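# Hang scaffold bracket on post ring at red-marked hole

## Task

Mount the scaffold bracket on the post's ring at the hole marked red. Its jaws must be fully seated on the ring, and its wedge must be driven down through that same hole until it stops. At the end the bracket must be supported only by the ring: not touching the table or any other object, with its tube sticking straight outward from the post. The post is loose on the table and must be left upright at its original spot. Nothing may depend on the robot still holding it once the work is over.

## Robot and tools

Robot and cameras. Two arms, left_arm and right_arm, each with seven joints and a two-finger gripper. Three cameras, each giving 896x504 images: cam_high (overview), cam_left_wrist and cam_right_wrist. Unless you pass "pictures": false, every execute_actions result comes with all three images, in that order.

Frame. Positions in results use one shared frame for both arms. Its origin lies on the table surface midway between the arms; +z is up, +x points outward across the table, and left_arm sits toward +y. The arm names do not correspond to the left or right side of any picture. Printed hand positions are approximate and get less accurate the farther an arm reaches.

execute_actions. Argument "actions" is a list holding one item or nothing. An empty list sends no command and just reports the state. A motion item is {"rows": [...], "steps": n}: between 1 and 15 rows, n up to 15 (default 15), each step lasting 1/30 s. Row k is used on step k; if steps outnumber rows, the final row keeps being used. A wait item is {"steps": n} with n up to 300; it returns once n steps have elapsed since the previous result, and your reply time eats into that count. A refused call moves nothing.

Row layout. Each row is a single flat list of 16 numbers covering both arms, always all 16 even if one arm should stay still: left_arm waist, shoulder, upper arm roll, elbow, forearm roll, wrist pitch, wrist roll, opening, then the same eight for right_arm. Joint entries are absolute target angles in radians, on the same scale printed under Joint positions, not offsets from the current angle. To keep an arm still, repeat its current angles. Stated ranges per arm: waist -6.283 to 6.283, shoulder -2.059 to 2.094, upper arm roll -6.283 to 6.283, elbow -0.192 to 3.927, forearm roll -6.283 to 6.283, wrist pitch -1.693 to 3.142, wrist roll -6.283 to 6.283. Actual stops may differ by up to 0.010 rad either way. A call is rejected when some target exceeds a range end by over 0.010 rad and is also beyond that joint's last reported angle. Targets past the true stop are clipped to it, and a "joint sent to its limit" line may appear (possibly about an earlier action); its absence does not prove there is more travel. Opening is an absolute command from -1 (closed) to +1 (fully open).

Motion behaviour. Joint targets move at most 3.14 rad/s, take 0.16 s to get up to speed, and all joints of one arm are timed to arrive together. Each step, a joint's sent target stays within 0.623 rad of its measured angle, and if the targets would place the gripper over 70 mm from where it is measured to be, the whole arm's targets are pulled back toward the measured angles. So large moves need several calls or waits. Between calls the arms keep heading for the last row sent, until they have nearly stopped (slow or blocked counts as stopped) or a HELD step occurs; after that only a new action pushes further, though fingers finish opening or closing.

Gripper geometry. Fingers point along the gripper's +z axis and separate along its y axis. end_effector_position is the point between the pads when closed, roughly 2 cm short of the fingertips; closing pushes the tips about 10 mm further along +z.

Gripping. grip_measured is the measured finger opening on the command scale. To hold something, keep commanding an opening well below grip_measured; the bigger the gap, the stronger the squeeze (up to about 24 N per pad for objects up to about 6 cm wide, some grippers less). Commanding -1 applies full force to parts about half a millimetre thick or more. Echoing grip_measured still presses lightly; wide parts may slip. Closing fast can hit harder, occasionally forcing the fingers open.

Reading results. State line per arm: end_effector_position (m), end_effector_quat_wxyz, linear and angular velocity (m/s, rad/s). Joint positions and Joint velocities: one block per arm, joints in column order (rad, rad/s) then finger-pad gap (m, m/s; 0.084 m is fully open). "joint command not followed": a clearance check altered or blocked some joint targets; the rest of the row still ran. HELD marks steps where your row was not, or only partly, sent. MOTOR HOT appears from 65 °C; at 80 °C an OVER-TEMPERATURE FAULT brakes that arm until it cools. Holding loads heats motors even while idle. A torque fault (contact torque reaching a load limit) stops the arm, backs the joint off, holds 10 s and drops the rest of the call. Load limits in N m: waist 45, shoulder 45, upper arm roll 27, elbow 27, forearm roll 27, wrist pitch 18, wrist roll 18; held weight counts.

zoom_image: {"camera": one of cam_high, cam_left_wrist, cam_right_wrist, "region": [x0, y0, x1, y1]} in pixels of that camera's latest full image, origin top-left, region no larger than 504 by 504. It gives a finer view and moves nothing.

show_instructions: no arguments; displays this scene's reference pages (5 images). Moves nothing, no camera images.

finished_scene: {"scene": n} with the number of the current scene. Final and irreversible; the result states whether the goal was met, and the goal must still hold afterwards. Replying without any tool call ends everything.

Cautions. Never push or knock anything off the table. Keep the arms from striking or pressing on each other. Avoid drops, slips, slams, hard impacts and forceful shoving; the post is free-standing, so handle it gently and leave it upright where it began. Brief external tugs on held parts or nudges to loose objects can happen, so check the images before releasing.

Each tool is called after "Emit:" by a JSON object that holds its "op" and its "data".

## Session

Emit:
{"op": "show_instructions", "data": {}}

Emit:
{"op": "execute_actions", "data": {"actions": []}}

Reference images for this scene: manual page 1, manual page 2, manual page 3, manual page 4, manual page 5.

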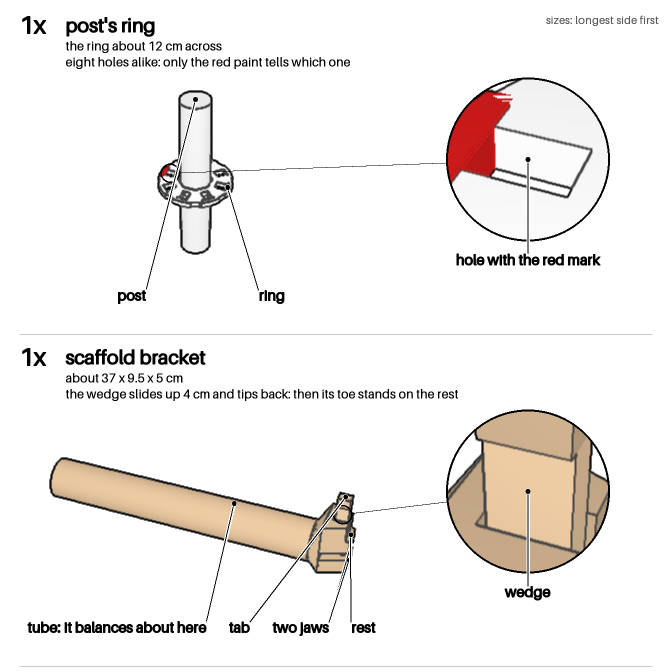

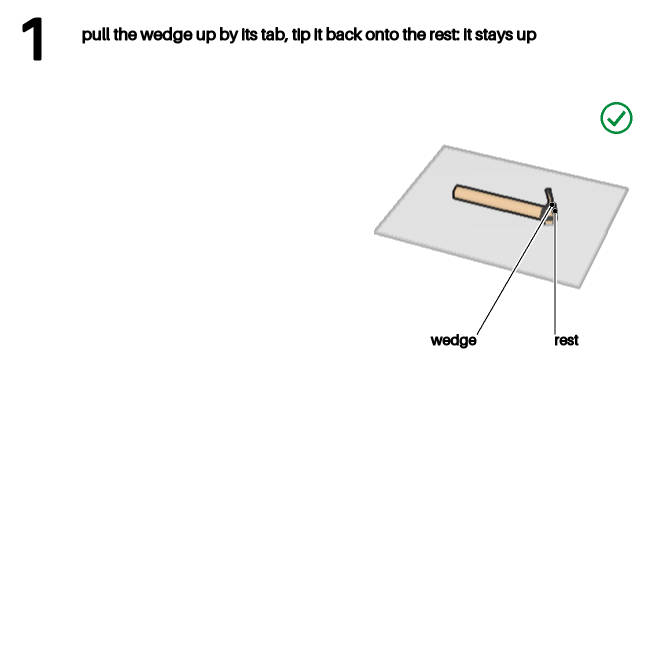

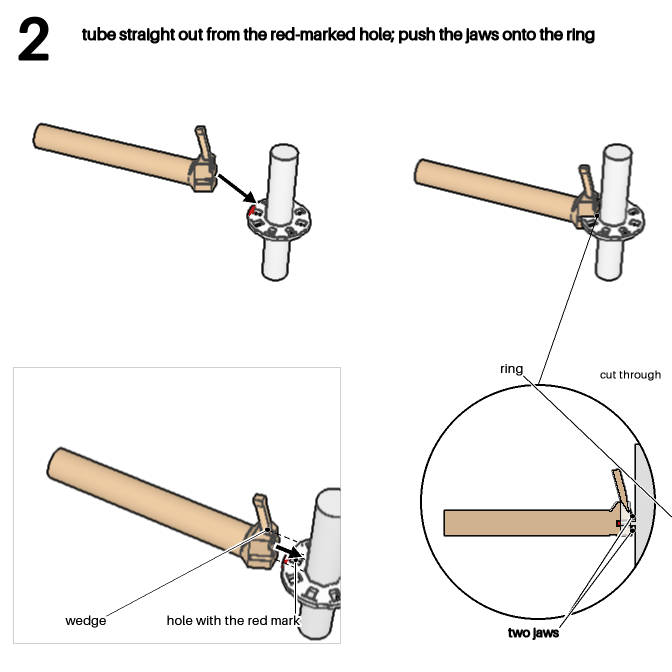

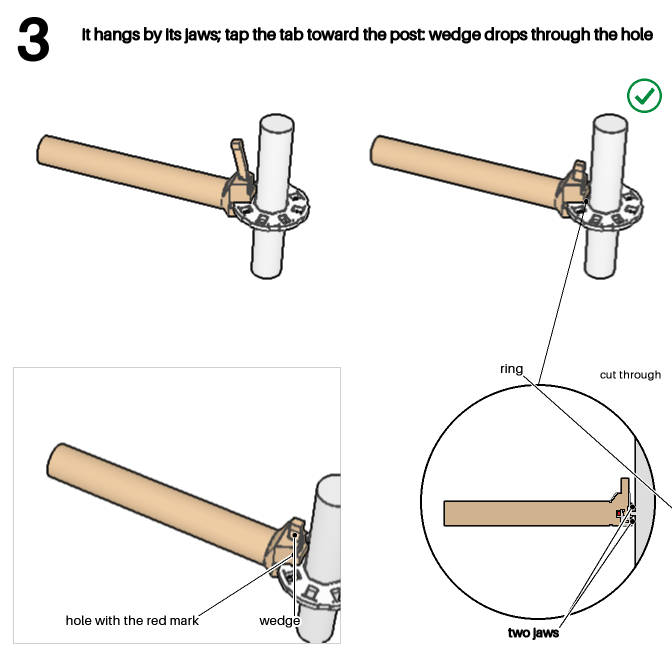

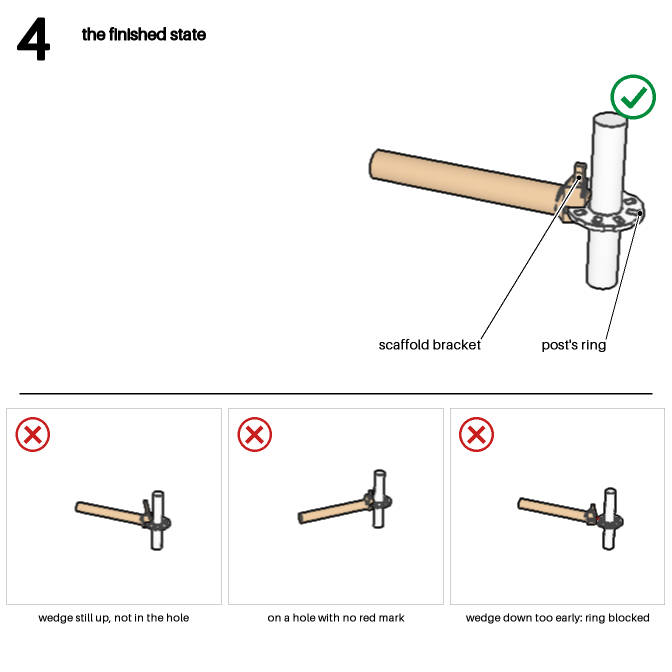

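Scene clock: 0.00 s of 7800.00 s.
left_arm: end_effector_position=(+0.2706, +0.8244, +0.3308) grip_measured=+1.00 end_effector_quat_wxyz=(-0.240, +0.386, -0.529, +0.717) end_effector_velocity=(+0.000, +0.000, -0.000) end_effector_angular_velocity=(-0.001, +0.001, +0.000) | right_arm: end_effector_position=(+0.2629, -0.5618, +0.3167) grip_measured=+1.00 end_effector_quat_wxyz=(+0.203, +0.547, +0.572, +0.577) end_effector_velocity=(-0.000, -0.000, -0.000) end_effector_angular_velocity=(+0.000, +0.000, -0.000)
Joint positions: left_arm=[-0.79  -1.558  1.511  1.322 -0.16   1.209  2.83   0.084] | right_arm=[-0.044 -1.658 -1.235  0.282 -0.285  0.769 -2.159  0.084]
Joint velocities: left_arm=[-0.001 -0.     0.     0.001  0.    -0.    -0.001 -0.   ] | right_arm=[ 0.  0. -0.  0. -0.  0.  0. -0.]
Motor temperatures (°C, as the motors report them): left_arm=[36 40 37 46 35 38 33] | right_arm=[35 38 38 43 35 33 34]

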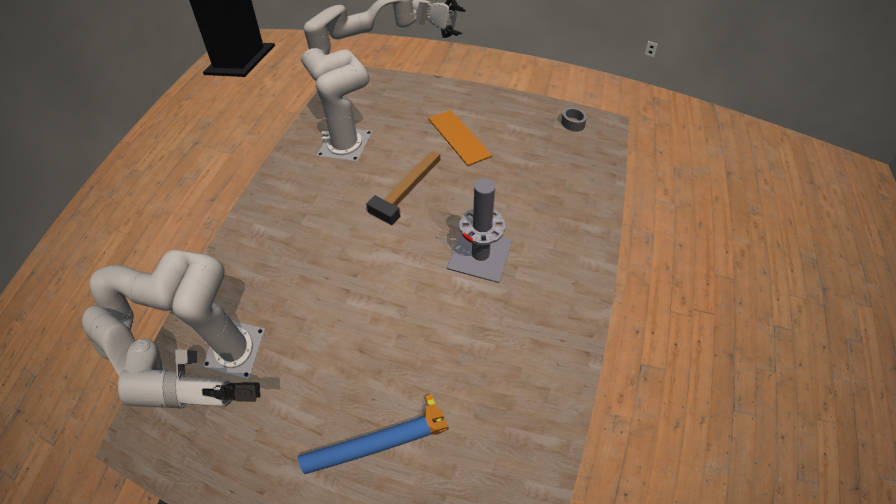

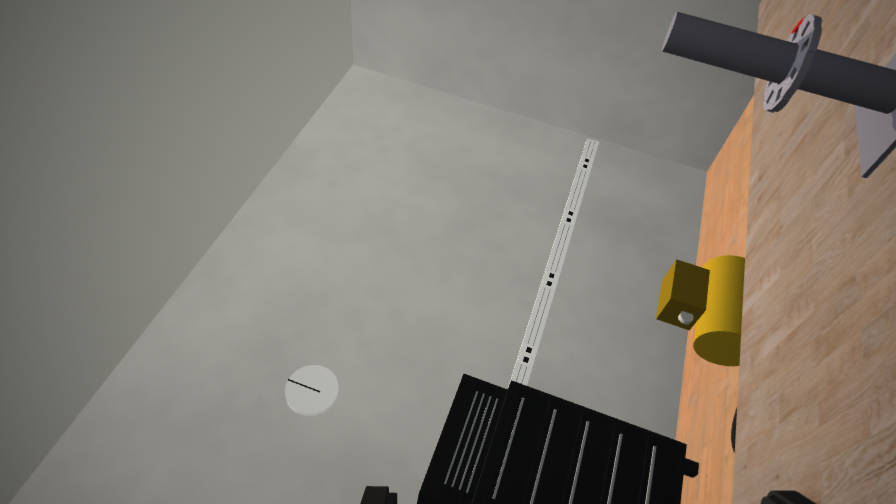

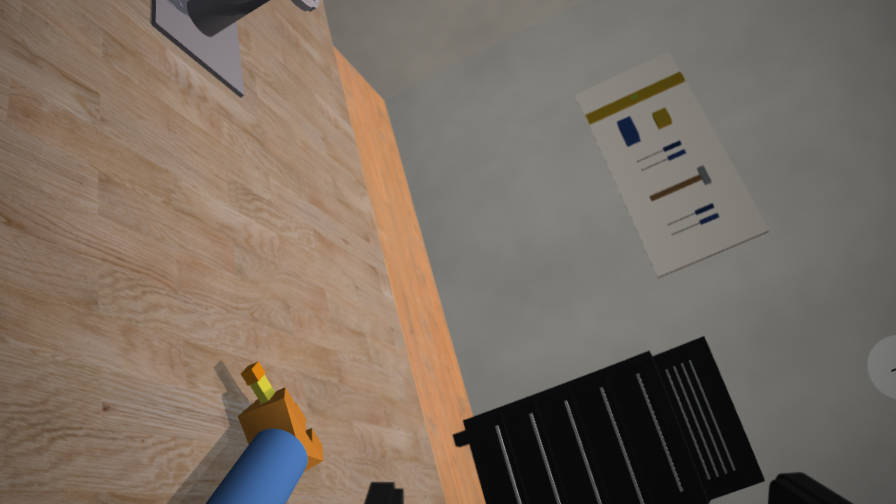

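Emit:
{"op": "zoom_image", "data": {"camera": "cam_high", "region": [280, 370, 480, 490]}}

Emit:
{"op": "zoom_image", "data": {"camera": "cam_high", "region": [420, 170, 540, 300]}}

Emit:
{"op": "zoom_image", "data": {"camera": "cam_right_wrist", "region": [180, 330, 400, 504]}}

Region (280, 370, 480, 490) of cam_high's 896x504 image, scaled by 2.520, with more detail than that image has; it fills the top 302 rows of this view, and the rest is white.

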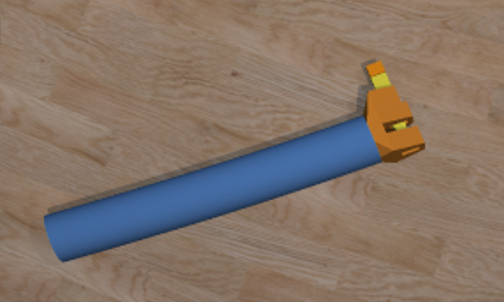

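Region (420, 170, 540, 300) of cam_high's 896x504 image, scaled by 3.877, with more detail than that image has; it fills the left 465 columns of this view, and the rest is white.

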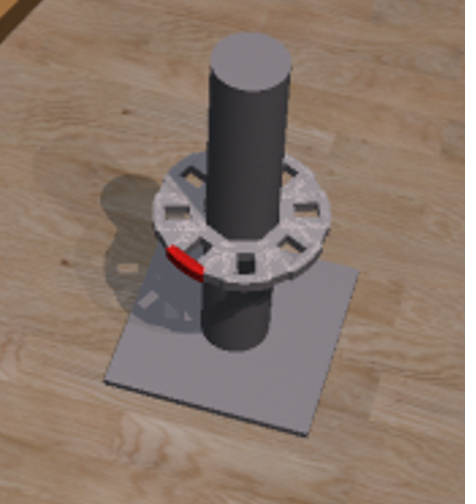

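Region (180, 330, 400, 504) of cam_right_wrist's 896x504 image, scaled by 2.291, with more detail than that image has; it fills the top 399 rows of this view, and the rest is white.

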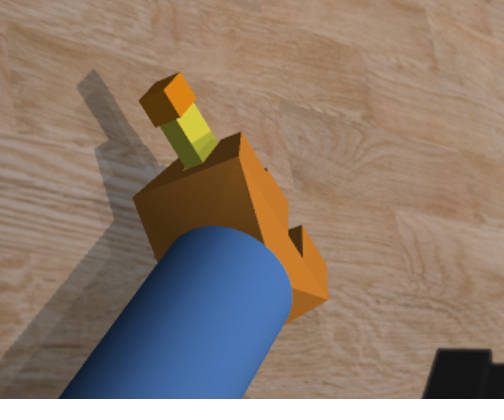

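Emit:
{"op": "execute_actions", "data": {"actions": [{"rows": [
[-0.789,-1.544,1.496,1.312,-0.158,1.189,2.849,1,-0.047,-1.642,-1.223,0.292,-0.282,0.774,-2.147,1],
[-0.788,-1.502,1.451,1.283,-0.154,1.128,2.905,1,-0.057,-1.594,-1.186,0.321,-0.274,0.791,-2.109,1],
[-0.786,-1.432,1.375,1.234,-0.146,1.028,2.999,1,-0.072,-1.514,-1.124,0.369,-0.259,0.818,-2.047,1],
[-0.782,-1.334,1.269,1.165,-0.134,0.887,3.131,1,-0.094,-1.403,-1.037,0.437,-0.239,0.857,-1.960,1],
[-0.778,-1.207,1.133,1.076,-0.120,0.706,3.301,1,-0.123,-1.259,-0.926,0.525,-0.214,0.906,-1.848,1],
[-0.741,-0.1553,0,0.3397,0,-0.805,4.712,0,-0.3581,-0.0638,0,1.2524,0,1.3162,-0.914,1]
], "steps": 15}], "pictures": false}}

Emit:
{"op": "execute_actions", "data": {"actions": [{"steps": 45}]}}

Scene clock: 120.50 s of 7800.00 s.
left_arm: end_effector_position=(+0.3420, +0.7222, +0.4333) grip_measured=-0.01 end_effector_quat_wxyz=(+0.392, -0.262, +0.708, -0.526) end_effector_velocity=(+0.181, -0.376, +0.130) end_effector_angular_velocity=(+1.541, -0.164, -0.203) | right_arm: end_effector_position=(+0.2118, -0.6726, +0.3853) grip_measured=+1.00 end_effector_quat_wxyz=(+0.155, +0.789, +0.456, +0.382) end_effector_velocity=(-0.008, -0.096, +0.384) end_effector_angular_velocity=(-0.035, +0.847, -1.068)
Joint positions: left_arm=[-0.774 -1.29   1.235  1.078 -0.11   0.909  3.123  0.044] | right_arm=[-0.201 -1.166 -0.796  0.698 -0.144  1.039 -1.718  0.084]
Joint velocities: left_arm=[ 0.033  0.658 -0.656 -0.658  0.122 -0.652  0.652 -0.   ] | right_arm=[-0.341  1.178  1.188  1.177  0.311  0.594  1.178  0.   ]
Motor temperatures (°C, as the motors report them): left_arm=[36 40 44 46 35 38 33] | right_arm=[35 38 40 43 35 33 34]
Steps of this call (steps 1 to 90: nothing new was sent; then 117.00 s passed at rest; steps 91 to 105: all 15 steps of this action). Readings (joint positions):
91: left_arm=[-0.790 -1.558 1.511 1.322 -0.160 1.209 2.831] | right_arm=[-0.044 -1.658 -1.234 0.282 -0.285 0.769 -2.159]
92: left_arm=[-0.789 -1.556 1.510 1.320 -0.159 1.205 2.834] | right_arm=[-0.045 -1.655 -1.233 0.283 -0.285 0.770 -2.156]
94: left_arm=[-0.788 -1.535 1.491 1.305 -0.156 1.169 2.867] | right_arm=[-0.050 -1.626 -1.211 0.300 -0.279 0.781 -2.132]
98: left_arm=[-0.783 -1.443 1.388 1.234 -0.143 1.059 2.971] | right_arm=[-0.096 -1.434 -1.064 0.425 -0.237 0.862 -1.987]
105: the state above

Scene clock: 122.00 s of 7800.00 s.
left_arm: end_effector_position=(+0.3935, +0.1434, +0.3054) grip_measured=-0.01 end_effector_quat_wxyz=(+0.515, +0.682, +0.477, +0.204) end_effector_velocity=(-0.221, -0.324, +0.003) end_effector_angular_velocity=(+0.884, -1.719, -1.327) | right_arm: end_effector_position=(+0.4292, -0.5102, +0.3004) grip_measured=+1.00 end_effector_quat_wxyz=(+0.000, +0.940, +0.342, +0.000) end_effector_velocity=(+0.000, +0.001, -0.002) end_effector_angular_velocity=(+0.001, +0.004, +0.002)
Joint positions: left_arm=[-0.743 -0.244  0.106  0.385 -0.006 -0.548  4.512  0.044] | right_arm=[-0.358 -0.065 -0.     1.252 -0.     1.316 -0.914  0.084]
Joint velocities: left_arm=[ 0.013  0.665 -0.795 -0.335  0.05  -1.926  1.496  0.   ] | right_arm=[-0.     0.005  0.002  0.     0.     0.    -0.     0.   ]
Motor temperatures (°C, as the motors report them): left_arm=[36 40 43 46 35 38 33] | right_arm=[35 38 40 43 35 33 34]
Steps of this call (steps 1 to 45: the robot went on to your last target). Readings (joint positions):
1: left_arm=[-0.773 -1.268 1.213 1.056 -0.106 0.887 3.145] | right_arm=[-0.212 -1.126 -0.756 0.737 -0.134 1.058 -1.679]
2: left_arm=[-0.772 -1.246 1.191 1.034 -0.102 0.865 3.167] | right_arm=[-0.223 -1.087 -0.716 0.775 -0.125 1.076 -1.638]
4: left_arm=[-0.770 -1.202 1.148 0.991 -0.094 0.821 3.210] | right_arm=[-0.242 -1.005 -0.634 0.843 -0.107 1.109 -1.557]
8: left_arm=[-0.766 -1.116 1.062 0.905 -0.082 0.735 3.297] | right_arm=[-0.270 -0.849 -0.480 0.944 -0.081 1.161 -1.404]
45: the state above

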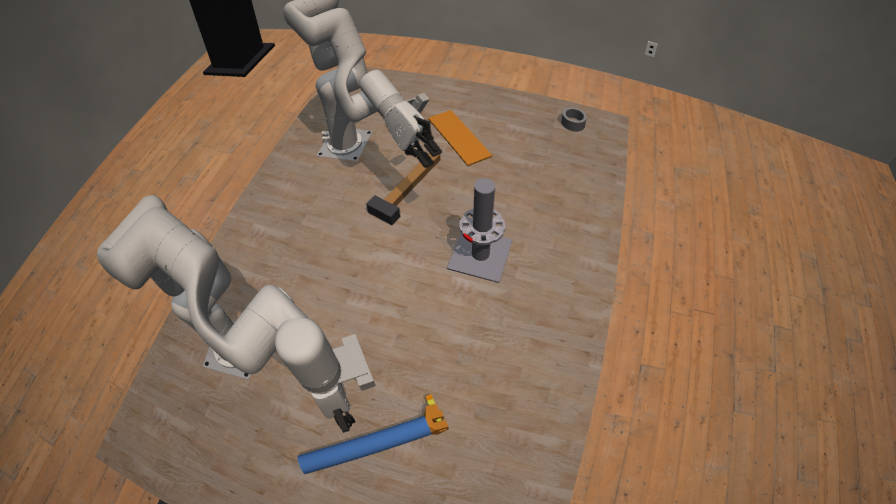

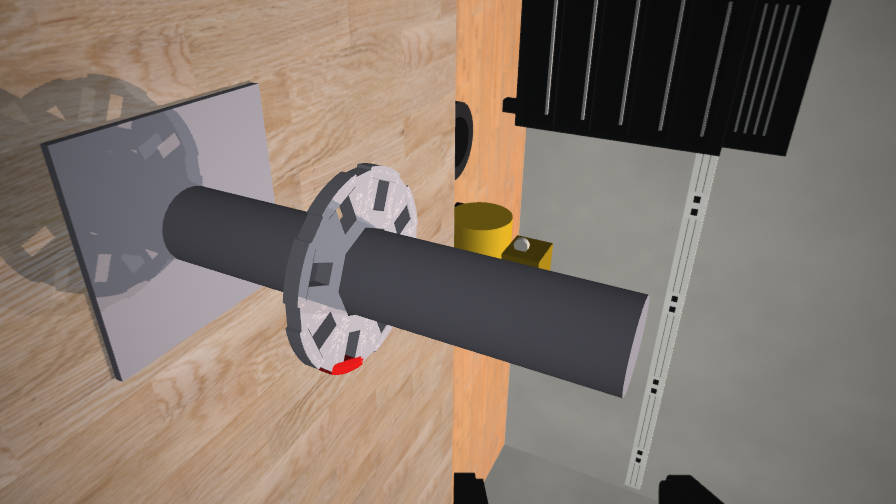

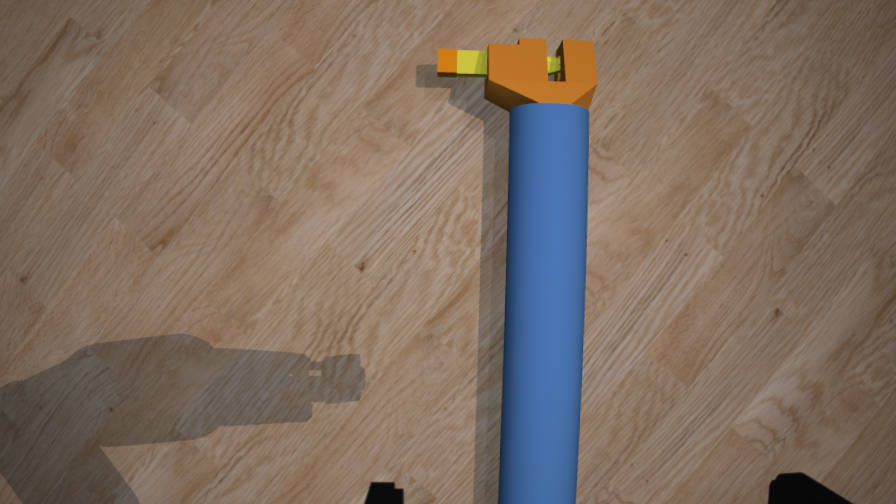

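Emit:
{"op": "execute_actions", "data": {"actions": [{"rows": [
[-0.741,-0.1553,0,0.3397,0,-0.805,4.712,-0.9,-0.3573,-0.0596,0,1.2520,0,1.3115,-0.913,1],
[-0.741,-0.1553,0,0.3397,0,-0.805,4.712,-0.9,-0.3550,-0.0470,0,1.2507,0,1.2977,-0.910,1],
[-0.741,-0.1553,0,0.3397,0,-0.805,4.712,-0.9,-0.3512,-0.0267,0,1.2485,0,1.2752,-0.905,1],
[-0.741,-0.1553,0,0.3397,0,-0.805,4.712,-0.9,-0.3461,0.0005,0,1.2457,0,1.2452,-0.898,0.9],
[-0.741,-0.1553,0,0.3397,0,-0.805,4.712,-0.9,-0.3400,0.0335,0,1.2423,0,1.2089,-0.890,0.8],
[-0.741,-0.1553,0,0.3397,0,-0.805,4.712,-0.9,-0.3330,0.0706,0,1.2384,0,1.1678,-0.881,0.7],
[-0.741,-0.1553,0,0.3397,0,-0.805,4.712,-0.9,-0.3256,0.1104,0,1.2343,0,1.1240,-0.871,0.6],
[-0.741,-0.1553,0,0.3397,0,-0.805,4.712,-0.9,-0.3180,0.1510,0,1.2301,0,1.0790,-0.861,0.6],
[-0.741,-0.1553,0,0.3397,0,-0.805,4.712,-0.9,-0.3106,0.1908,0,1.2260,0,1.0352,-0.851,0.6],
[-0.741,-0.1553,0,0.3397,0,-0.805,4.712,-0.9,-0.3037,0.2280,0,1.2221,0,0.9942,-0.842,0.6],
[-0.741,-0.1553,0,0.3397,0,-0.805,4.712,-0.9,-0.2975,0.2609,0,1.2187,0,0.9578,-0.834,0.6],
[-0.741,-0.1553,0,0.3397,0,-0.805,4.712,-0.9,-0.2924,0.2881,0,1.2159,0,0.9278,-0.827,0.6],
[-0.741,-0.1553,0,0.3397,0,-0.805,4.712,-0.9,-0.2886,0.3084,0,1.2137,0,0.9054,-0.822,0.6],
[-0.741,-0.1553,0,0.3397,0,-0.805,4.712,-0.9,-0.2863,0.3210,0,1.2124,0,0.8915,-0.819,0.6],
[-0.741,-0.1553,0,0.3397,0,-0.805,4.712,-0.9,-0.2855,0.3252,0,1.2120,0,0.8868,-0.818,0.6]
], "steps": 15}], "pictures": false}}

Emit:
{"op": "execute_actions", "data": {"actions": [{"steps": 20}]}}

Scene clock: 160.17 s of 7800.00 s.
left_arm: end_effector_position=(+0.3581, +0.1039, +0.3060) grip_measured=-0.92 end_effector_quat_wxyz=(+0.546, +0.718, +0.344, +0.261) end_effector_velocity=(+0.000, -0.000, +0.001) end_effector_angular_velocity=(-0.002, -0.001, +0.000) | right_arm: end_effector_position=(+0.4929, -0.4958, +0.1714) grip_measured=+0.59 end_effector_quat_wxyz=(-0.001, +0.942, +0.334, -0.001) end_effector_velocity=(+0.137, +0.059, -0.401) end_effector_angular_velocity=(-0.004, -0.012, -0.053)
Joint positions: left_arm=[-0.741 -0.155  0.     0.34  -0.    -0.805  4.712  0.003] | right_arm=[-0.306  0.218  0.     1.222  0.     1.007 -0.845  0.069]
Joint velocities: left_arm=[-0.    -0.     0.001  0.002  0.     0.    -0.001 -0.   ] | right_arm=[ 0.157  0.844 -0.002 -0.08  -0.002 -0.936  0.209 -0.   ]
Motor temperatures (°C, as the motors report them): left_arm=[36 40 39 48 35 38 33] | right_arm=[35 38 38 47 35 33 34]
Steps of this call (steps 1 to 30: the robot went on to your last target; steps 31 to 90: nothing new was sent; then 34.67 s passed at rest; steps 91 to 105: all 15 steps of this action). Readings (joint positions):
91: left_arm=[-0.741 -0.155 -0.000 0.340 -0.000 -0.805 4.712] | right_arm=[-0.358 -0.064 -0.000 1.252 -0.000 1.316 -0.914]
92: left_arm=[-0.741 -0.155 0.000 0.340 0.000 -0.805 4.712] | right_arm=[-0.358 -0.063 -0.000 1.252 -0.000 1.315 -0.914]
94: left_arm=[-0.741 -0.155 0.000 0.340 -0.000 -0.805 4.712] | right_arm=[-0.356 -0.054 -0.000 1.253 -0.000 1.302 -0.911]
98: left_arm=[-0.741 -0.155 -0.000 0.340 0.000 -0.805 4.712] | right_arm=[-0.343 0.019 -0.001 1.246 -0.000 1.221 -0.893]
105: the state above

Scene clock: 160.83 s of 7800.00 s.
left_arm: end_effector_position=(+0.3581, +0.1039, +0.3060) grip_measured=-0.92 end_effector_quat_wxyz=(+0.546, +0.718, +0.344, +0.261) end_effector_velocity=(-0.000, +0.001, -0.001) end_effector_angular_velocity=(+0.001, +0.001, +0.001) | right_arm: end_effector_position=(+0.5077, -0.4877, +0.1204) grip_measured=+0.59 end_effector_quat_wxyz=(+0.000, +0.944, +0.331, +0.000) end_effector_velocity=(-0.001, -0.000, -0.002) end_effector_angular_velocity=(+0.001, +0.003, -0.000)
Joint positions: left_arm=[-0.741 -0.155 -0.     0.34  -0.    -0.805  4.712  0.003] | right_arm=[-0.286  0.325 -0.     1.212 -0.     0.887 -0.818  0.069]
Joint velocities: left_arm=[ 0.001  0.    -0.    -0.001  0.     0.     0.     0.   ] | right_arm=[-0.001  0.003 -0.    -0.001  0.    -0.001 -0.001  0.   ]
Motor temperatures (°C, as the motors report them): left_arm=[36 40 39 48 35 38 33] | right_arm=[35 38 38 47 35 33 34]
Steps of this call (steps 1 to 20: the robot went on to your last target). Readings (joint positions):
1: left_arm=[-0.741 -0.155 -0.000 0.340 -0.000 -0.805 4.712] | right_arm=[-0.300 0.246 0.000 1.220 0.000 0.976 -0.838]
2: left_arm=[-0.741 -0.155 -0.000 0.340 0.000 -0.805 4.712] | right_arm=[-0.296 0.272 0.000 1.217 0.000 0.949 -0.832]
4: left_arm=[-0.741 -0.155 -0.000 0.340 0.000 -0.805 4.712] | right_arm=[-0.289 0.306 0.001 1.210 0.000 0.916 -0.824]
8: left_arm=[-0.741 -0.155 -0.000 0.340 0.000 -0.805 4.712] | right_arm=[-0.287 0.319 -0.000 1.213 0.000 0.893 -0.819]
20: the state above

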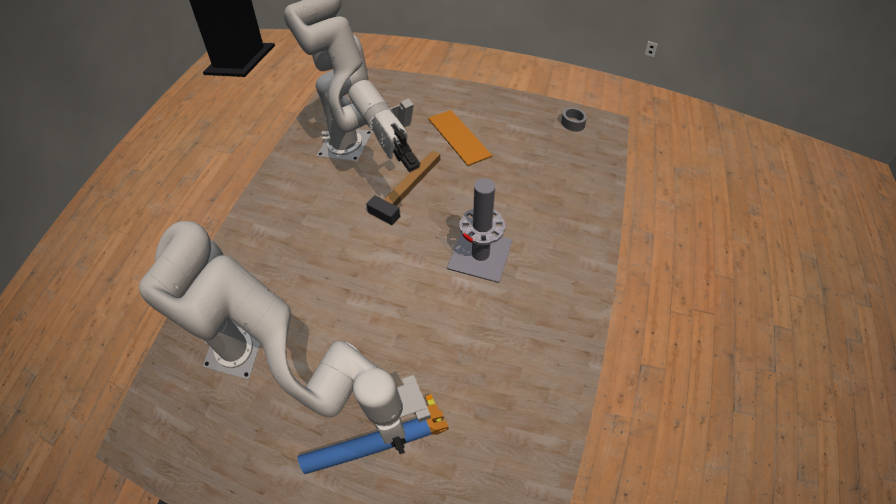

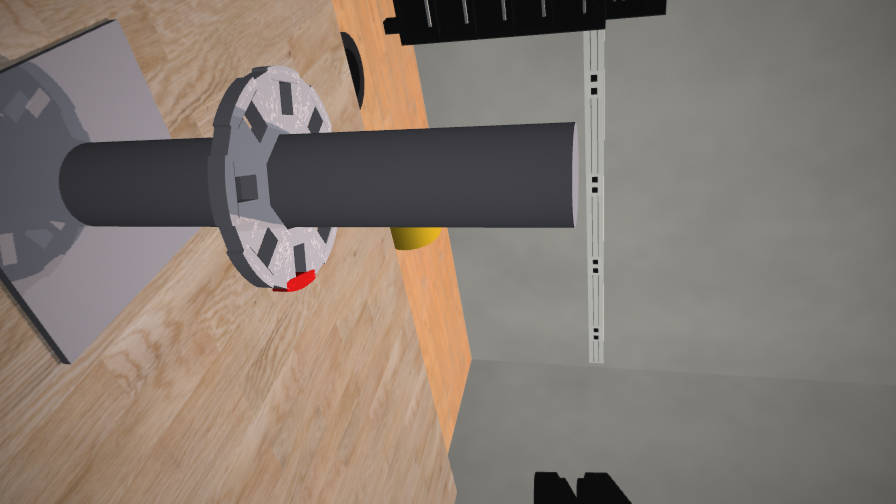

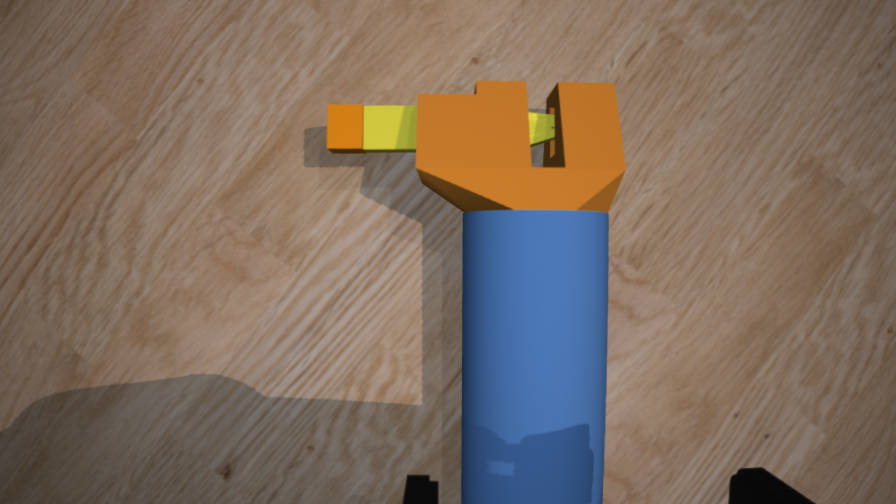

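Emit:
{"op": "execute_actions", "data": {"actions": [{"rows": [
[-0.7414,-0.1471,0,0.3404,0,-0.8126,4.712,-0.9,-0.2856,0.3267,0,1.2112,0,0.8845,-0.8181,0.6],
[-0.7425,-0.1227,0,0.3424,0,-0.8349,4.712,-0.9,-0.2859,0.3313,0,1.2089,0,0.8777,-0.8184,0.6],
[-0.7442,-0.0832,0,0.3456,0,-0.8712,4.712,-0.9,-0.2864,0.3386,0,1.2052,0,0.8666,-0.8189,0.6],
[-0.7466,-0.0304,0,0.3500,0,-0.9197,4.712,-0.9,-0.2871,0.3484,0,1.2002,0,0.8519,-0.8196,0.6],
[-0.7495,0.0335,0,0.3552,0,-0.9783,4.712,-0.9,-0.2879,0.3602,0,1.1942,0,0.8340,-0.8204,0.6],
[-0.7527,0.1057,0,0.3612,0,-1.0445,4.712,-0.9,-0.2889,0.3736,0,1.1874,0,0.8138,-0.8213,0.6],
[-0.7562,0.1828,0,0.3675,0,-1.1153,4.712,-0.9,-0.2898,0.3879,0,1.1802,0,0.7922,-0.8223,0.6],
[-0.7598,0.2619,0,0.3740,0,-1.1879,4.712,-0.9,-0.2909,0.4026,0,1.1727,0,0.7702,-0.8233,0.6],
[-0.7633,0.3390,0,0.3803,0,-1.2587,4.712,-0.9,-0.2918,0.4169,0,1.1655,0,0.7486,-0.8243,0.6],
[-0.7665,0.4112,0,0.3863,0,-1.3249,4.712,-0.9,-0.2928,0.4303,0,1.1587,0,0.7284,-0.8252,0.6],
[-0.7694,0.4751,0,0.3915,0,-1.3835,4.712,-0.9,-0.2936,0.4421,0,1.1527,0,0.7105,-0.8260,0.6],
[-0.7718,0.5279,0,0.3959,0,-1.4320,4.712,-0.9,-0.2943,0.4519,0,1.1477,0,0.6958,-0.8267,0.6],
[-0.7735,0.5674,0,0.3991,0,-1.4683,4.712,-0.9,-0.2948,0.4592,0,1.1440,0,0.6847,-0.8272,0.6],
[-0.7746,0.5918,0,0.4011,0,-1.4906,4.712,-0.9,-0.2951,0.4638,0,1.1417,0,0.6779,-0.8275,0.6],
[-0.775,0.6000,0,0.4018,0,-1.4982,4.712,-0.9,-0.2952,0.4653,0,1.1409,0,0.6756,-0.8276,0.6]
], "steps": 15}], "pictures": false}}

Emit:
{"op": "execute_actions", "data": {"actions": [{"steps": 20}]}}

Scene clock: 227.97 s of 7800.00 s.
left_arm: end_effector_position=(+0.3499, +0.0954, +0.1846) grip_measured=-0.92 end_effector_quat_wxyz=(+0.548, +0.723, +0.336, +0.254) end_effector_velocity=(-0.097, +0.034, -0.374) end_effector_angular_velocity=(-0.001, -0.001, -0.072) | right_arm: end_effector_position=(+0.5026, -0.4913, +0.0470) grip_measured=+0.59 end_effector_quat_wxyz=(-0.001, +0.944, +0.331, -0.002) end_effector_velocity=(-0.029, -0.007, -0.166) end_effector_angular_velocity=(+0.004, +0.026, -0.001)
Joint positions: left_arm=[-0.765  0.371 -0.     0.383  0.    -1.286  4.712  0.003] | right_arm=[-0.294  0.444 -0.     1.151 -0.     0.712 -0.826  0.069]
Joint velocities: left_arm=[-0.073  1.631  0.001  0.138 -0.001 -1.495 -0.001 -0.   ] | right_arm=[-0.02   0.274 -0.001 -0.141 -0.    -0.388 -0.019 -0.   ]
Motor temperatures (°C, as the motors report them): left_arm=[36 40 38 48 35 39 33] | right_arm=[35 39 38 47 35 33 34]
Steps of this call (steps 1 to 15: the robot went on to your last target; steps 16 to 90: nothing new was sent; then 63.63 s passed at rest; steps 91 to 105: all 15 steps of this action). Readings (joint positions):
91: left_arm=[-0.741 -0.155 0.000 0.340 -0.000 -0.805 4.712] | right_arm=[-0.286 0.325 0.000 1.212 -0.000 0.887 -0.818]
92: left_arm=[-0.741 -0.154 0.000 0.340 -0.000 -0.807 4.712] | right_arm=[-0.286 0.326 0.000 1.212 0.000 0.886 -0.818]
94: left_arm=[-0.742 -0.136 0.000 0.342 -0.000 -0.825 4.712] | right_arm=[-0.286 0.329 0.000 1.210 0.000 0.879 -0.818]
98: left_arm=[-0.748 -0.009 0.000 0.353 -0.000 -0.942 4.712] | right_arm=[-0.288 0.358 0.000 1.196 0.000 0.835 -0.820]
105: the state above

Scene clock: 228.63 s of 7800.00 s.
left_arm: end_effector_position=(+0.3321, +0.1039, +0.1345) grip_measured=-0.92 end_effector_quat_wxyz=(+0.550, +0.723, +0.332, +0.252) end_effector_velocity=(+0.000, +0.001, -0.002) end_effector_angular_velocity=(+0.003, +0.002, +0.002) | right_arm: end_effector_position=(+0.5022, -0.4920, +0.0351) grip_measured=+0.59 end_effector_quat_wxyz=(+0.000, +0.944, +0.331, +0.000) end_effector_velocity=(-0.000, -0.001, -0.000) end_effector_angular_velocity=(+0.000, +0.000, -0.001)
Joint positions: left_arm=[-0.775  0.599  0.     0.402 -0.    -1.498  4.712  0.003] | right_arm=[-0.295  0.465  0.     1.141  0.     0.676 -0.828  0.069]
Joint velocities: left_arm=[ 0.     0.005  0.002  0.     0.    -0.002  0.    -0.   ] | right_arm=[-0.001  0.    -0.    -0.     0.    -0.    -0.001  0.   ]
Motor temperatures (°C, as the motors report them): left_arm=[36 40 38 48 35 39 33] | right_arm=[35 39 38 47 35 33 34]
Steps of this call (steps 1 to 20: the robot went on to your last target). Readings (joint positions):
1: left_arm=[-0.767 0.425 -0.000 0.387 0.000 -1.336 4.712] | right_arm=[-0.294 0.452 -0.000 1.147 -0.000 0.700 -0.826]
2: left_arm=[-0.769 0.476 -0.000 0.391 0.000 -1.381 4.712] | right_arm=[-0.295 0.457 -0.000 1.144 -0.000 0.693 -0.827]
4: left_arm=[-0.773 0.547 -0.000 0.395 0.000 -1.443 4.712] | right_arm=[-0.295 0.462 -0.000 1.142 -0.000 0.684 -0.827]
8: left_arm=[-0.774 0.587 0.000 0.400 -0.000 -1.487 4.712] | right_arm=[-0.295 0.463 0.000 1.143 0.000 0.677 -0.828]
20: the state above

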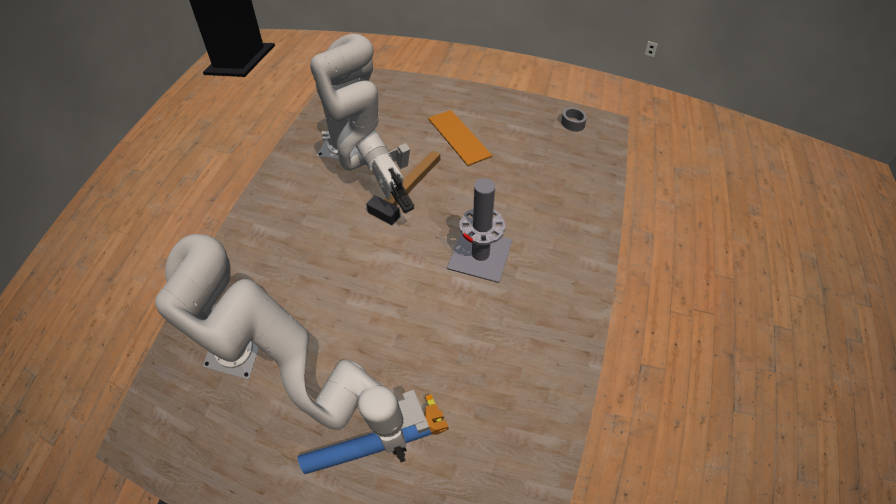

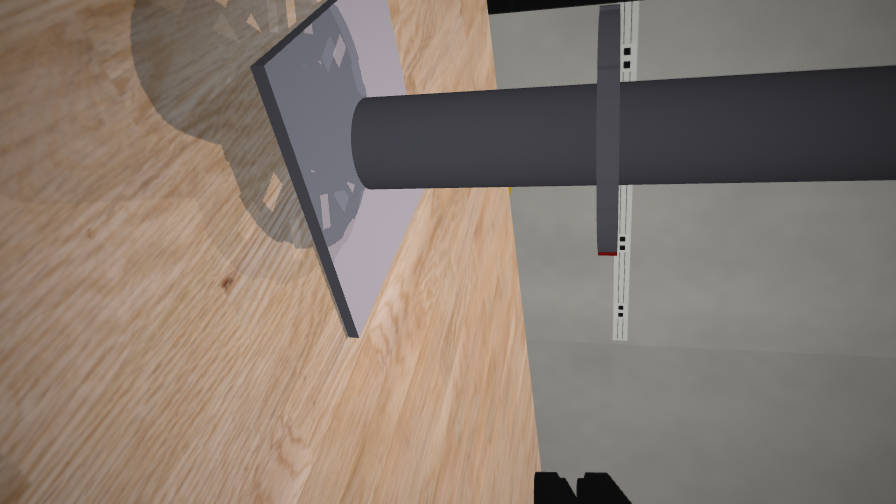

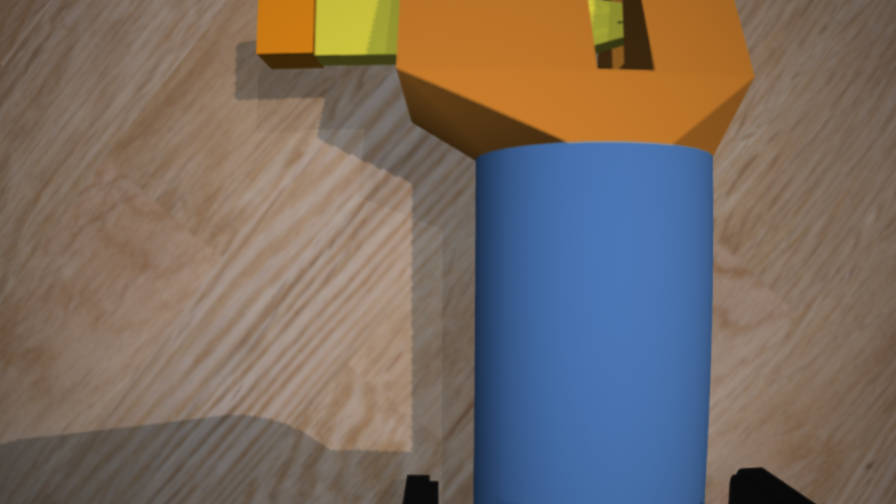

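Emit:
{"op": "execute_actions", "data": {"actions": [{"rows": [
[-0.775,0.6,0,0.4018,0,-1.4982,4.712,-0.9,-0.2952,0.4653,0,1.1409,0,0.6756,-0.8276,0.52],
[-0.775,0.6,0,0.4018,0,-1.4982,4.712,-0.9,-0.2952,0.4653,0,1.1409,0,0.6756,-0.8276,0.44],
[-0.775,0.6,0,0.4018,0,-1.4982,4.712,-0.9,-0.2952,0.4653,0,1.1409,0,0.6756,-0.8276,0.37],
[-0.775,0.6,0,0.4018,0,-1.4982,4.712,-0.9,-0.2952,0.4653,0,1.1409,0,0.6756,-0.8276,0.31],
[-0.775,0.6,0,0.4018,0,-1.4982,4.712,-0.9,-0.2952,0.4653,0,1.1409,0,0.6756,-0.8276,0.26],
[-0.775,0.6,0,0.4018,0,-1.4982,4.712,-0.9,-0.2952,0.4653,0,1.1409,0,0.6756,-0.8276,0.22],
[-0.775,0.6,0,0.4018,0,-1.4982,4.712,-0.9,-0.2952,0.4653,0,1.1409,0,0.6756,-0.8276,0.18],
[-0.775,0.6,0,0.4018,0,-1.4982,4.712,-0.9,-0.2952,0.4653,0,1.1409,0,0.6756,-0.8276,0.14],
[-0.775,0.6,0,0.4018,0,-1.4982,4.712,-0.9,-0.2952,0.4653,0,1.1409,0,0.6756,-0.8276,0.10],
[-0.775,0.6,0,0.4018,0,-1.4982,4.712,-0.9,-0.2952,0.4653,0,1.1409,0,0.6756,-0.8276,0.05],
[-0.775,0.6,0,0.4018,0,-1.4982,4.712,-0.9,-0.2952,0.4653,0,1.1409,0,0.6756,-0.8276,-0.05],
[-0.775,0.6,0,0.4018,0,-1.4982,4.712,-0.9,-0.2952,0.4653,0,1.1409,0,0.6756,-0.8276,-0.2],
[-0.775,0.6,0,0.4018,0,-1.4982,4.712,-0.9,-0.2952,0.4653,0,1.1409,0,0.6756,-0.8276,-0.4],
[-0.775,0.6,0,0.4018,0,-1.4982,4.712,-0.9,-0.2952,0.4653,0,1.1409,0,0.6756,-0.8276,-0.7],
[-0.775,0.6,0,0.4018,0,-1.4982,4.712,-0.9,-0.2952,0.4653,0,1.1409,0,0.6756,-0.8276,-1]
], "steps": 15}], "pictures": false}}

Emit:
{"op": "execute_actions", "data": {"actions": [{"rows": [
[-0.775,0.6,0,0.4018,0,-1.4982,4.712,-0.9,-0.2952,0.4653,0,1.1409,0,0.6756,-0.8276,-1],
[-0.775,0.6,0,0.4018,0,-1.4982,4.712,-0.9,-0.2952,0.4647,0,1.1412,0,0.6764,-0.8276,-1],
[-0.775,0.6,0,0.4018,0,-1.4982,4.712,-0.9,-0.2952,0.4630,0,1.1420,0,0.6789,-0.8276,-1],
[-0.775,0.6,0,0.4018,0,-1.4982,4.712,-0.9,-0.2952,0.4602,0,1.1433,0,0.6831,-0.8276,-1],
[-0.775,0.6,0,0.4018,0,-1.4982,4.712,-0.9,-0.2952,0.4563,0,1.1451,0,0.6889,-0.8276,-1],
[-0.775,0.6,0,0.4018,0,-1.4982,4.712,-0.9,-0.2952,0.4513,0,1.1475,0,0.6962,-0.8276,-1],
[-0.775,0.6,0,0.4018,0,-1.4982,4.712,-0.9,-0.2952,0.4454,0,1.1503,0,0.7049,-0.8276,-1],
[-0.775,0.6,0,0.4018,0,-1.4982,4.712,-0.9,-0.2952,0.4385,0,1.1535,0,0.7150,-0.8276,-1],
[-0.775,0.6,0,0.4018,0,-1.4982,4.712,-0.9,-0.2952,0.4308,0,1.1571,0,0.7264,-0.8276,-1],
[-0.775,0.6,0,0.4018,0,-1.4982,4.712,-0.9,-0.2952,0.4223,0,1.1611,0,0.7389,-0.8276,-1],
[-0.775,0.6,0,0.4018,0,-1.4982,4.712,-0.9,-0.2952,0.4131,0,1.1654,0,0.7523,-0.8276,-1],
[-0.775,0.6,0,0.4018,0,-1.4982,4.712,-0.9,-0.2952,0.4034,0,1.1700,0,0.7666,-0.8276,-1],
[-0.775,0.6,0,0.4018,0,-1.4982,4.712,-0.9,-0.2952,0.3932,0,1.1748,0,0.7816,-0.8276,-1],
[-0.775,0.6,0,0.4018,0,-1.4982,4.712,-0.9,-0.2952,0.3826,0,1.1797,0,0.7971,-0.8276,-1],
[-0.775,0.6,0,0.4018,0,-1.4982,4.712,-0.9,-0.2952,0.3718,0,1.1848,0,0.8130,-0.8276,-1]
], "steps": 15}], "pictures": false}}

Emit:
{"op": "execute_actions", "data": {"actions": [{"rows": [
[-0.775,0.6,0,0.4018,0,-1.4982,4.712,-0.9,-0.2952,0.3609,0,1.1900,0,0.8291,-0.8276,-1],
[-0.775,0.6,0,0.4018,0,-1.4982,4.712,-0.9,-0.2952,0.3500,0,1.1951,0,0.8451,-0.8276,-1],
[-0.775,0.6,0,0.4018,0,-1.4982,4.712,-0.9,-0.2952,0.3392,0,1.2002,0,0.8610,-0.8276,-1],
[-0.775,0.6,0,0.4018,0,-1.4982,4.712,-0.9,-0.2952,0.3286,0,1.2051,0,0.8765,-0.8276,-1],
[-0.775,0.6,0,0.4018,0,-1.4982,4.712,-0.9,-0.2952,0.3184,0,1.2099,0,0.8915,-0.8276,-1],
[-0.775,0.6,0,0.4018,0,-1.4982,4.712,-0.9,-0.2952,0.3087,0,1.2145,0,0.9058,-0.8276,-1],
[-0.775,0.6,0,0.4018,0,-1.4982,4.712,-0.9,-0.2952,0.2995,0,1.2188,0,0.9192,-0.8276,-1],
[-0.775,0.6,0,0.4018,0,-1.4982,4.712,-0.9,-0.2952,0.2910,0,1.2228,0,0.9317,-0.8276,-1],
[-0.775,0.6,0,0.4018,0,-1.4982,4.712,-0.9,-0.2952,0.2833,0,1.2264,0,0.9431,-0.8276,-1],
[-0.775,0.6,0,0.4018,0,-1.4982,4.712,-0.9,-0.2952,0.2764,0,1.2296,0,0.9532,-0.8276,-1],
[-0.775,0.6,0,0.4018,0,-1.4982,4.712,-0.9,-0.2952,0.2705,0,1.2324,0,0.9619,-0.8276,-1],
[-0.775,0.6,0,0.4018,0,-1.4982,4.712,-0.9,-0.2952,0.2655,0,1.2348,0,0.9692,-0.8276,-1],
[-0.775,0.6,0,0.4018,0,-1.4982,4.712,-0.9,-0.2952,0.2616,0,1.2366,0,0.9750,-0.8276,-1],
[-0.775,0.6,0,0.4018,0,-1.4982,4.712,-0.9,-0.2952,0.2588,0,1.2379,0,0.9792,-0.8276,-1],
[-0.775,0.6,0,0.4018,0,-1.4982,4.712,-0.9,-0.2952,0.2565,0,1.2390,0,0.9825,-0.8276,-1]
], "steps": 15}]}}

Scene clock: 334.77 s of 7800.00 s.
left_arm: end_effector_position=(+0.3320, +0.1040, +0.1341) grip_measured=-0.92 end_effector_quat_wxyz=(+0.550, +0.724, +0.332, +0.252) end_effector_velocity=(+0.000, +0.000, -0.000) end_effector_angular_velocity=(+0.001, +0.000, +0.000) | right_arm: end_effector_position=(+0.5017, -0.4909, +0.0349) grip_measured=+0.13 end_effector_quat_wxyz=(-0.001, +0.943, +0.332, -0.000) end_effector_velocity=(+0.000, -0.001, +0.000) end_effector_angular_velocity=(-0.000, -0.001, -0.003)
Joint positions: left_arm=[-0.775  0.6   -0.     0.402  0.    -1.498  4.712  0.003] | right_arm=[-0.295  0.465  0.001  1.14   0.     0.677 -0.828  0.05 ]
Joint velocities: left_arm=[-0.     0.     0.001 -0.001  0.    -0.     0.     0.   ] | right_arm=[-0.001  0.    -0.001  0.001  0.    -0.001  0.    -0.   ]
Motor temperatures (°C, as the motors report them): left_arm=[36 40 38 46 35 39 33] | right_arm=[35 39 38 46 35 33 34]
Steps of this call (steps 1 to 15: the robot went on to your last target; steps 16 to 90: nothing new was sent; then 102.63 s passed at rest; steps 91 to 105: all 15 steps of this action). Readings (joint positions):
91: left_arm=[-0.775 0.600 -0.000 0.402 -0.000 -1.498 4.712] | right_arm=[-0.295 0.465 0.000 1.141 -0.000 0.676 -0.828]
92: left_arm=[-0.775 0.600 0.000 0.402 -0.000 -1.498 4.712] | right_arm=[-0.295 0.465 0.000 1.141 0.000 0.676 -0.828]
94: left_arm=[-0.775 0.600 0.000 0.402 0.000 -1.498 4.712] | right_arm=[-0.295 0.465 -0.000 1.141 0.000 0.676 -0.828]
98: left_arm=[-0.775 0.600 0.000 0.402 0.000 -1.498 4.712] | right_arm=[-0.295 0.465 0.001 1.140 0.000 0.677 -0.828]
105: the state above

Scene clock: 335.27 s of 7800.00 s.
left_arm: end_effector_position=(+0.3320, +0.1040, +0.1341) grip_measured=-0.92 end_effector_quat_wxyz=(+0.550, +0.724, +0.332, +0.252) end_effector_velocity=(+0.000, +0.000, -0.000) end_effector_angular_velocity=(-0.000, +0.001, +0.001) | right_arm: end_effector_position=(+0.5054, -0.4926, +0.0691) grip_measured=+0.13 end_effector_quat_wxyz=(-0.000, +0.944, +0.331, -0.000) end_effector_velocity=(+0.028, +0.004, +0.187) end_effector_angular_velocity=(-0.005, -0.052, +0.016)
Joint positions: left_arm=[-0.775  0.6   -0.     0.402  0.    -1.498  4.712  0.003] | right_arm=[-0.295  0.408 -0.     1.168 -0.     0.762 -0.828  0.05 ]
Joint velocities: left_arm=[ 0.    -0.     0.    -0.    -0.     0.    -0.001  0.   ] | right_arm=[ 0.006 -0.302  0.009  0.153 -0.001  0.403 -0.     0.   ]
Motor temperatures (°C, as the motors report them): left_arm=[36 40 38 46 35 39 33] | right_arm=[35 39 38 47 35 33 34]
Steps of this call (steps 1 to 15: all 15 steps of this action). Readings (joint positions):
1: left_arm=[-0.775 0.600 -0.000 0.402 0.000 -1.498 4.712] | right_arm=[-0.295 0.465 0.001 1.140 0.000 0.677 -0.828]
2: left_arm=[-0.775 0.600 -0.000 0.402 0.000 -1.498 4.712] | right_arm=[-0.295 0.465 0.001 1.140 0.000 0.677 -0.828]
4: left_arm=[-0.775 0.600 -0.000 0.402 -0.000 -1.498 4.712] | right_arm=[-0.295 0.465 0.001 1.141 0.000 0.676 -0.827]
8: left_arm=[-0.775 0.600 -0.000 0.402 -0.000 -1.498 4.712] | right_arm=[-0.296 0.460 -0.002 1.142 -0.000 0.691 -0.828]
15: the state above

Scene clock: 335.77 s of 7800.00 s.
left_arm: end_effector_position=(+0.3320, +0.1040, +0.1341) grip_measured=-0.92 end_effector_quat_wxyz=(+0.550, +0.724, +0.332, +0.252) end_effector_velocity=(+0.000, +0.000, +0.000) end_effector_angular_velocity=(+0.000, -0.000, +0.001) | right_arm: end_effector_position=(+0.5036, -0.4921, +0.1522) grip_measured=+0.13 end_effector_quat_wxyz=(+0.000, +0.944, +0.331, +0.001) end_effector_velocity=(-0.011, +0.000, +0.087) end_effector_angular_velocity=(-0.001, +0.003, -0.001)
Joint positions: left_arm=[-0.775  0.6   -0.     0.402 -0.    -1.498  4.712  0.003] | right_arm=[-0.295  0.27   0.     1.233  0.     0.962 -0.828  0.05 ]
Joint velocities: left_arm=[ 0.001 -0.     0.    -0.     0.    -0.     0.    -0.   ] | right_arm=[-0.001 -0.143 -0.001  0.067 -0.002  0.213  0.     0.   ]
Motor temperatures (°C, as the motors report them): left_arm=[36 40 38 46 35 39 33] | right_arm=[35 40 38 47 35 33 34]
Steps of this call (steps 1 to 15: all 15 steps of this action). Readings (joint positions):
1: left_arm=[-0.775 0.600 0.000 0.402 0.000 -1.498 4.712] | right_arm=[-0.295 0.397 0.000 1.173 -0.000 0.776 -0.828]
2: left_arm=[-0.775 0.600 0.000 0.402 -0.000 -1.498 4.712] | right_arm=[-0.295 0.387 0.000 1.178 -0.000 0.790 -0.828]
4: left_arm=[-0.775 0.600 -0.000 0.402 -0.000 -1.498 4.712] | right_arm=[-0.295 0.366 0.000 1.188 0.000 0.821 -0.828]
8: left_arm=[-0.775 0.600 -0.000 0.402 0.000 -1.498 4.712] | right_arm=[-0.295 0.325 -0.000 1.207 -0.000 0.882 -0.828]
15: the state above

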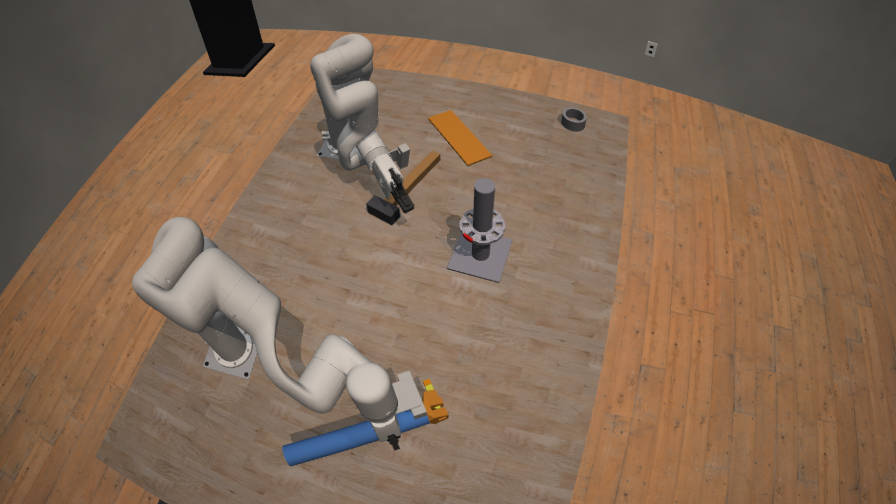

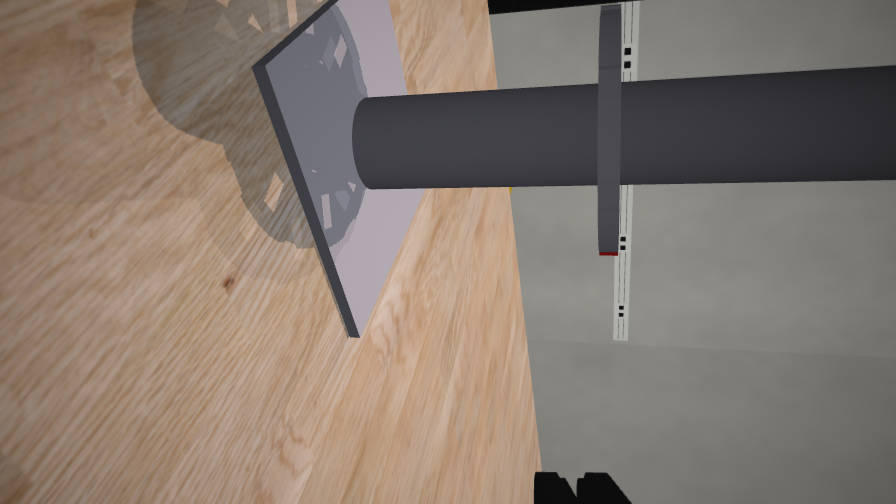

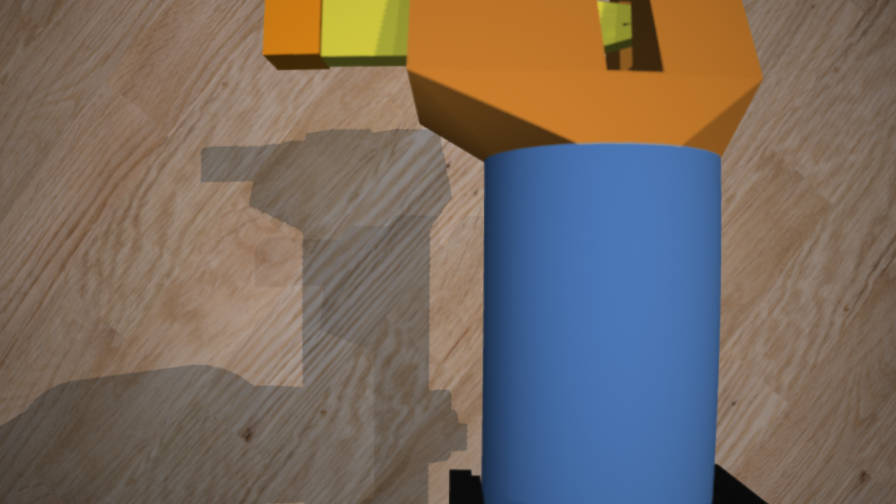

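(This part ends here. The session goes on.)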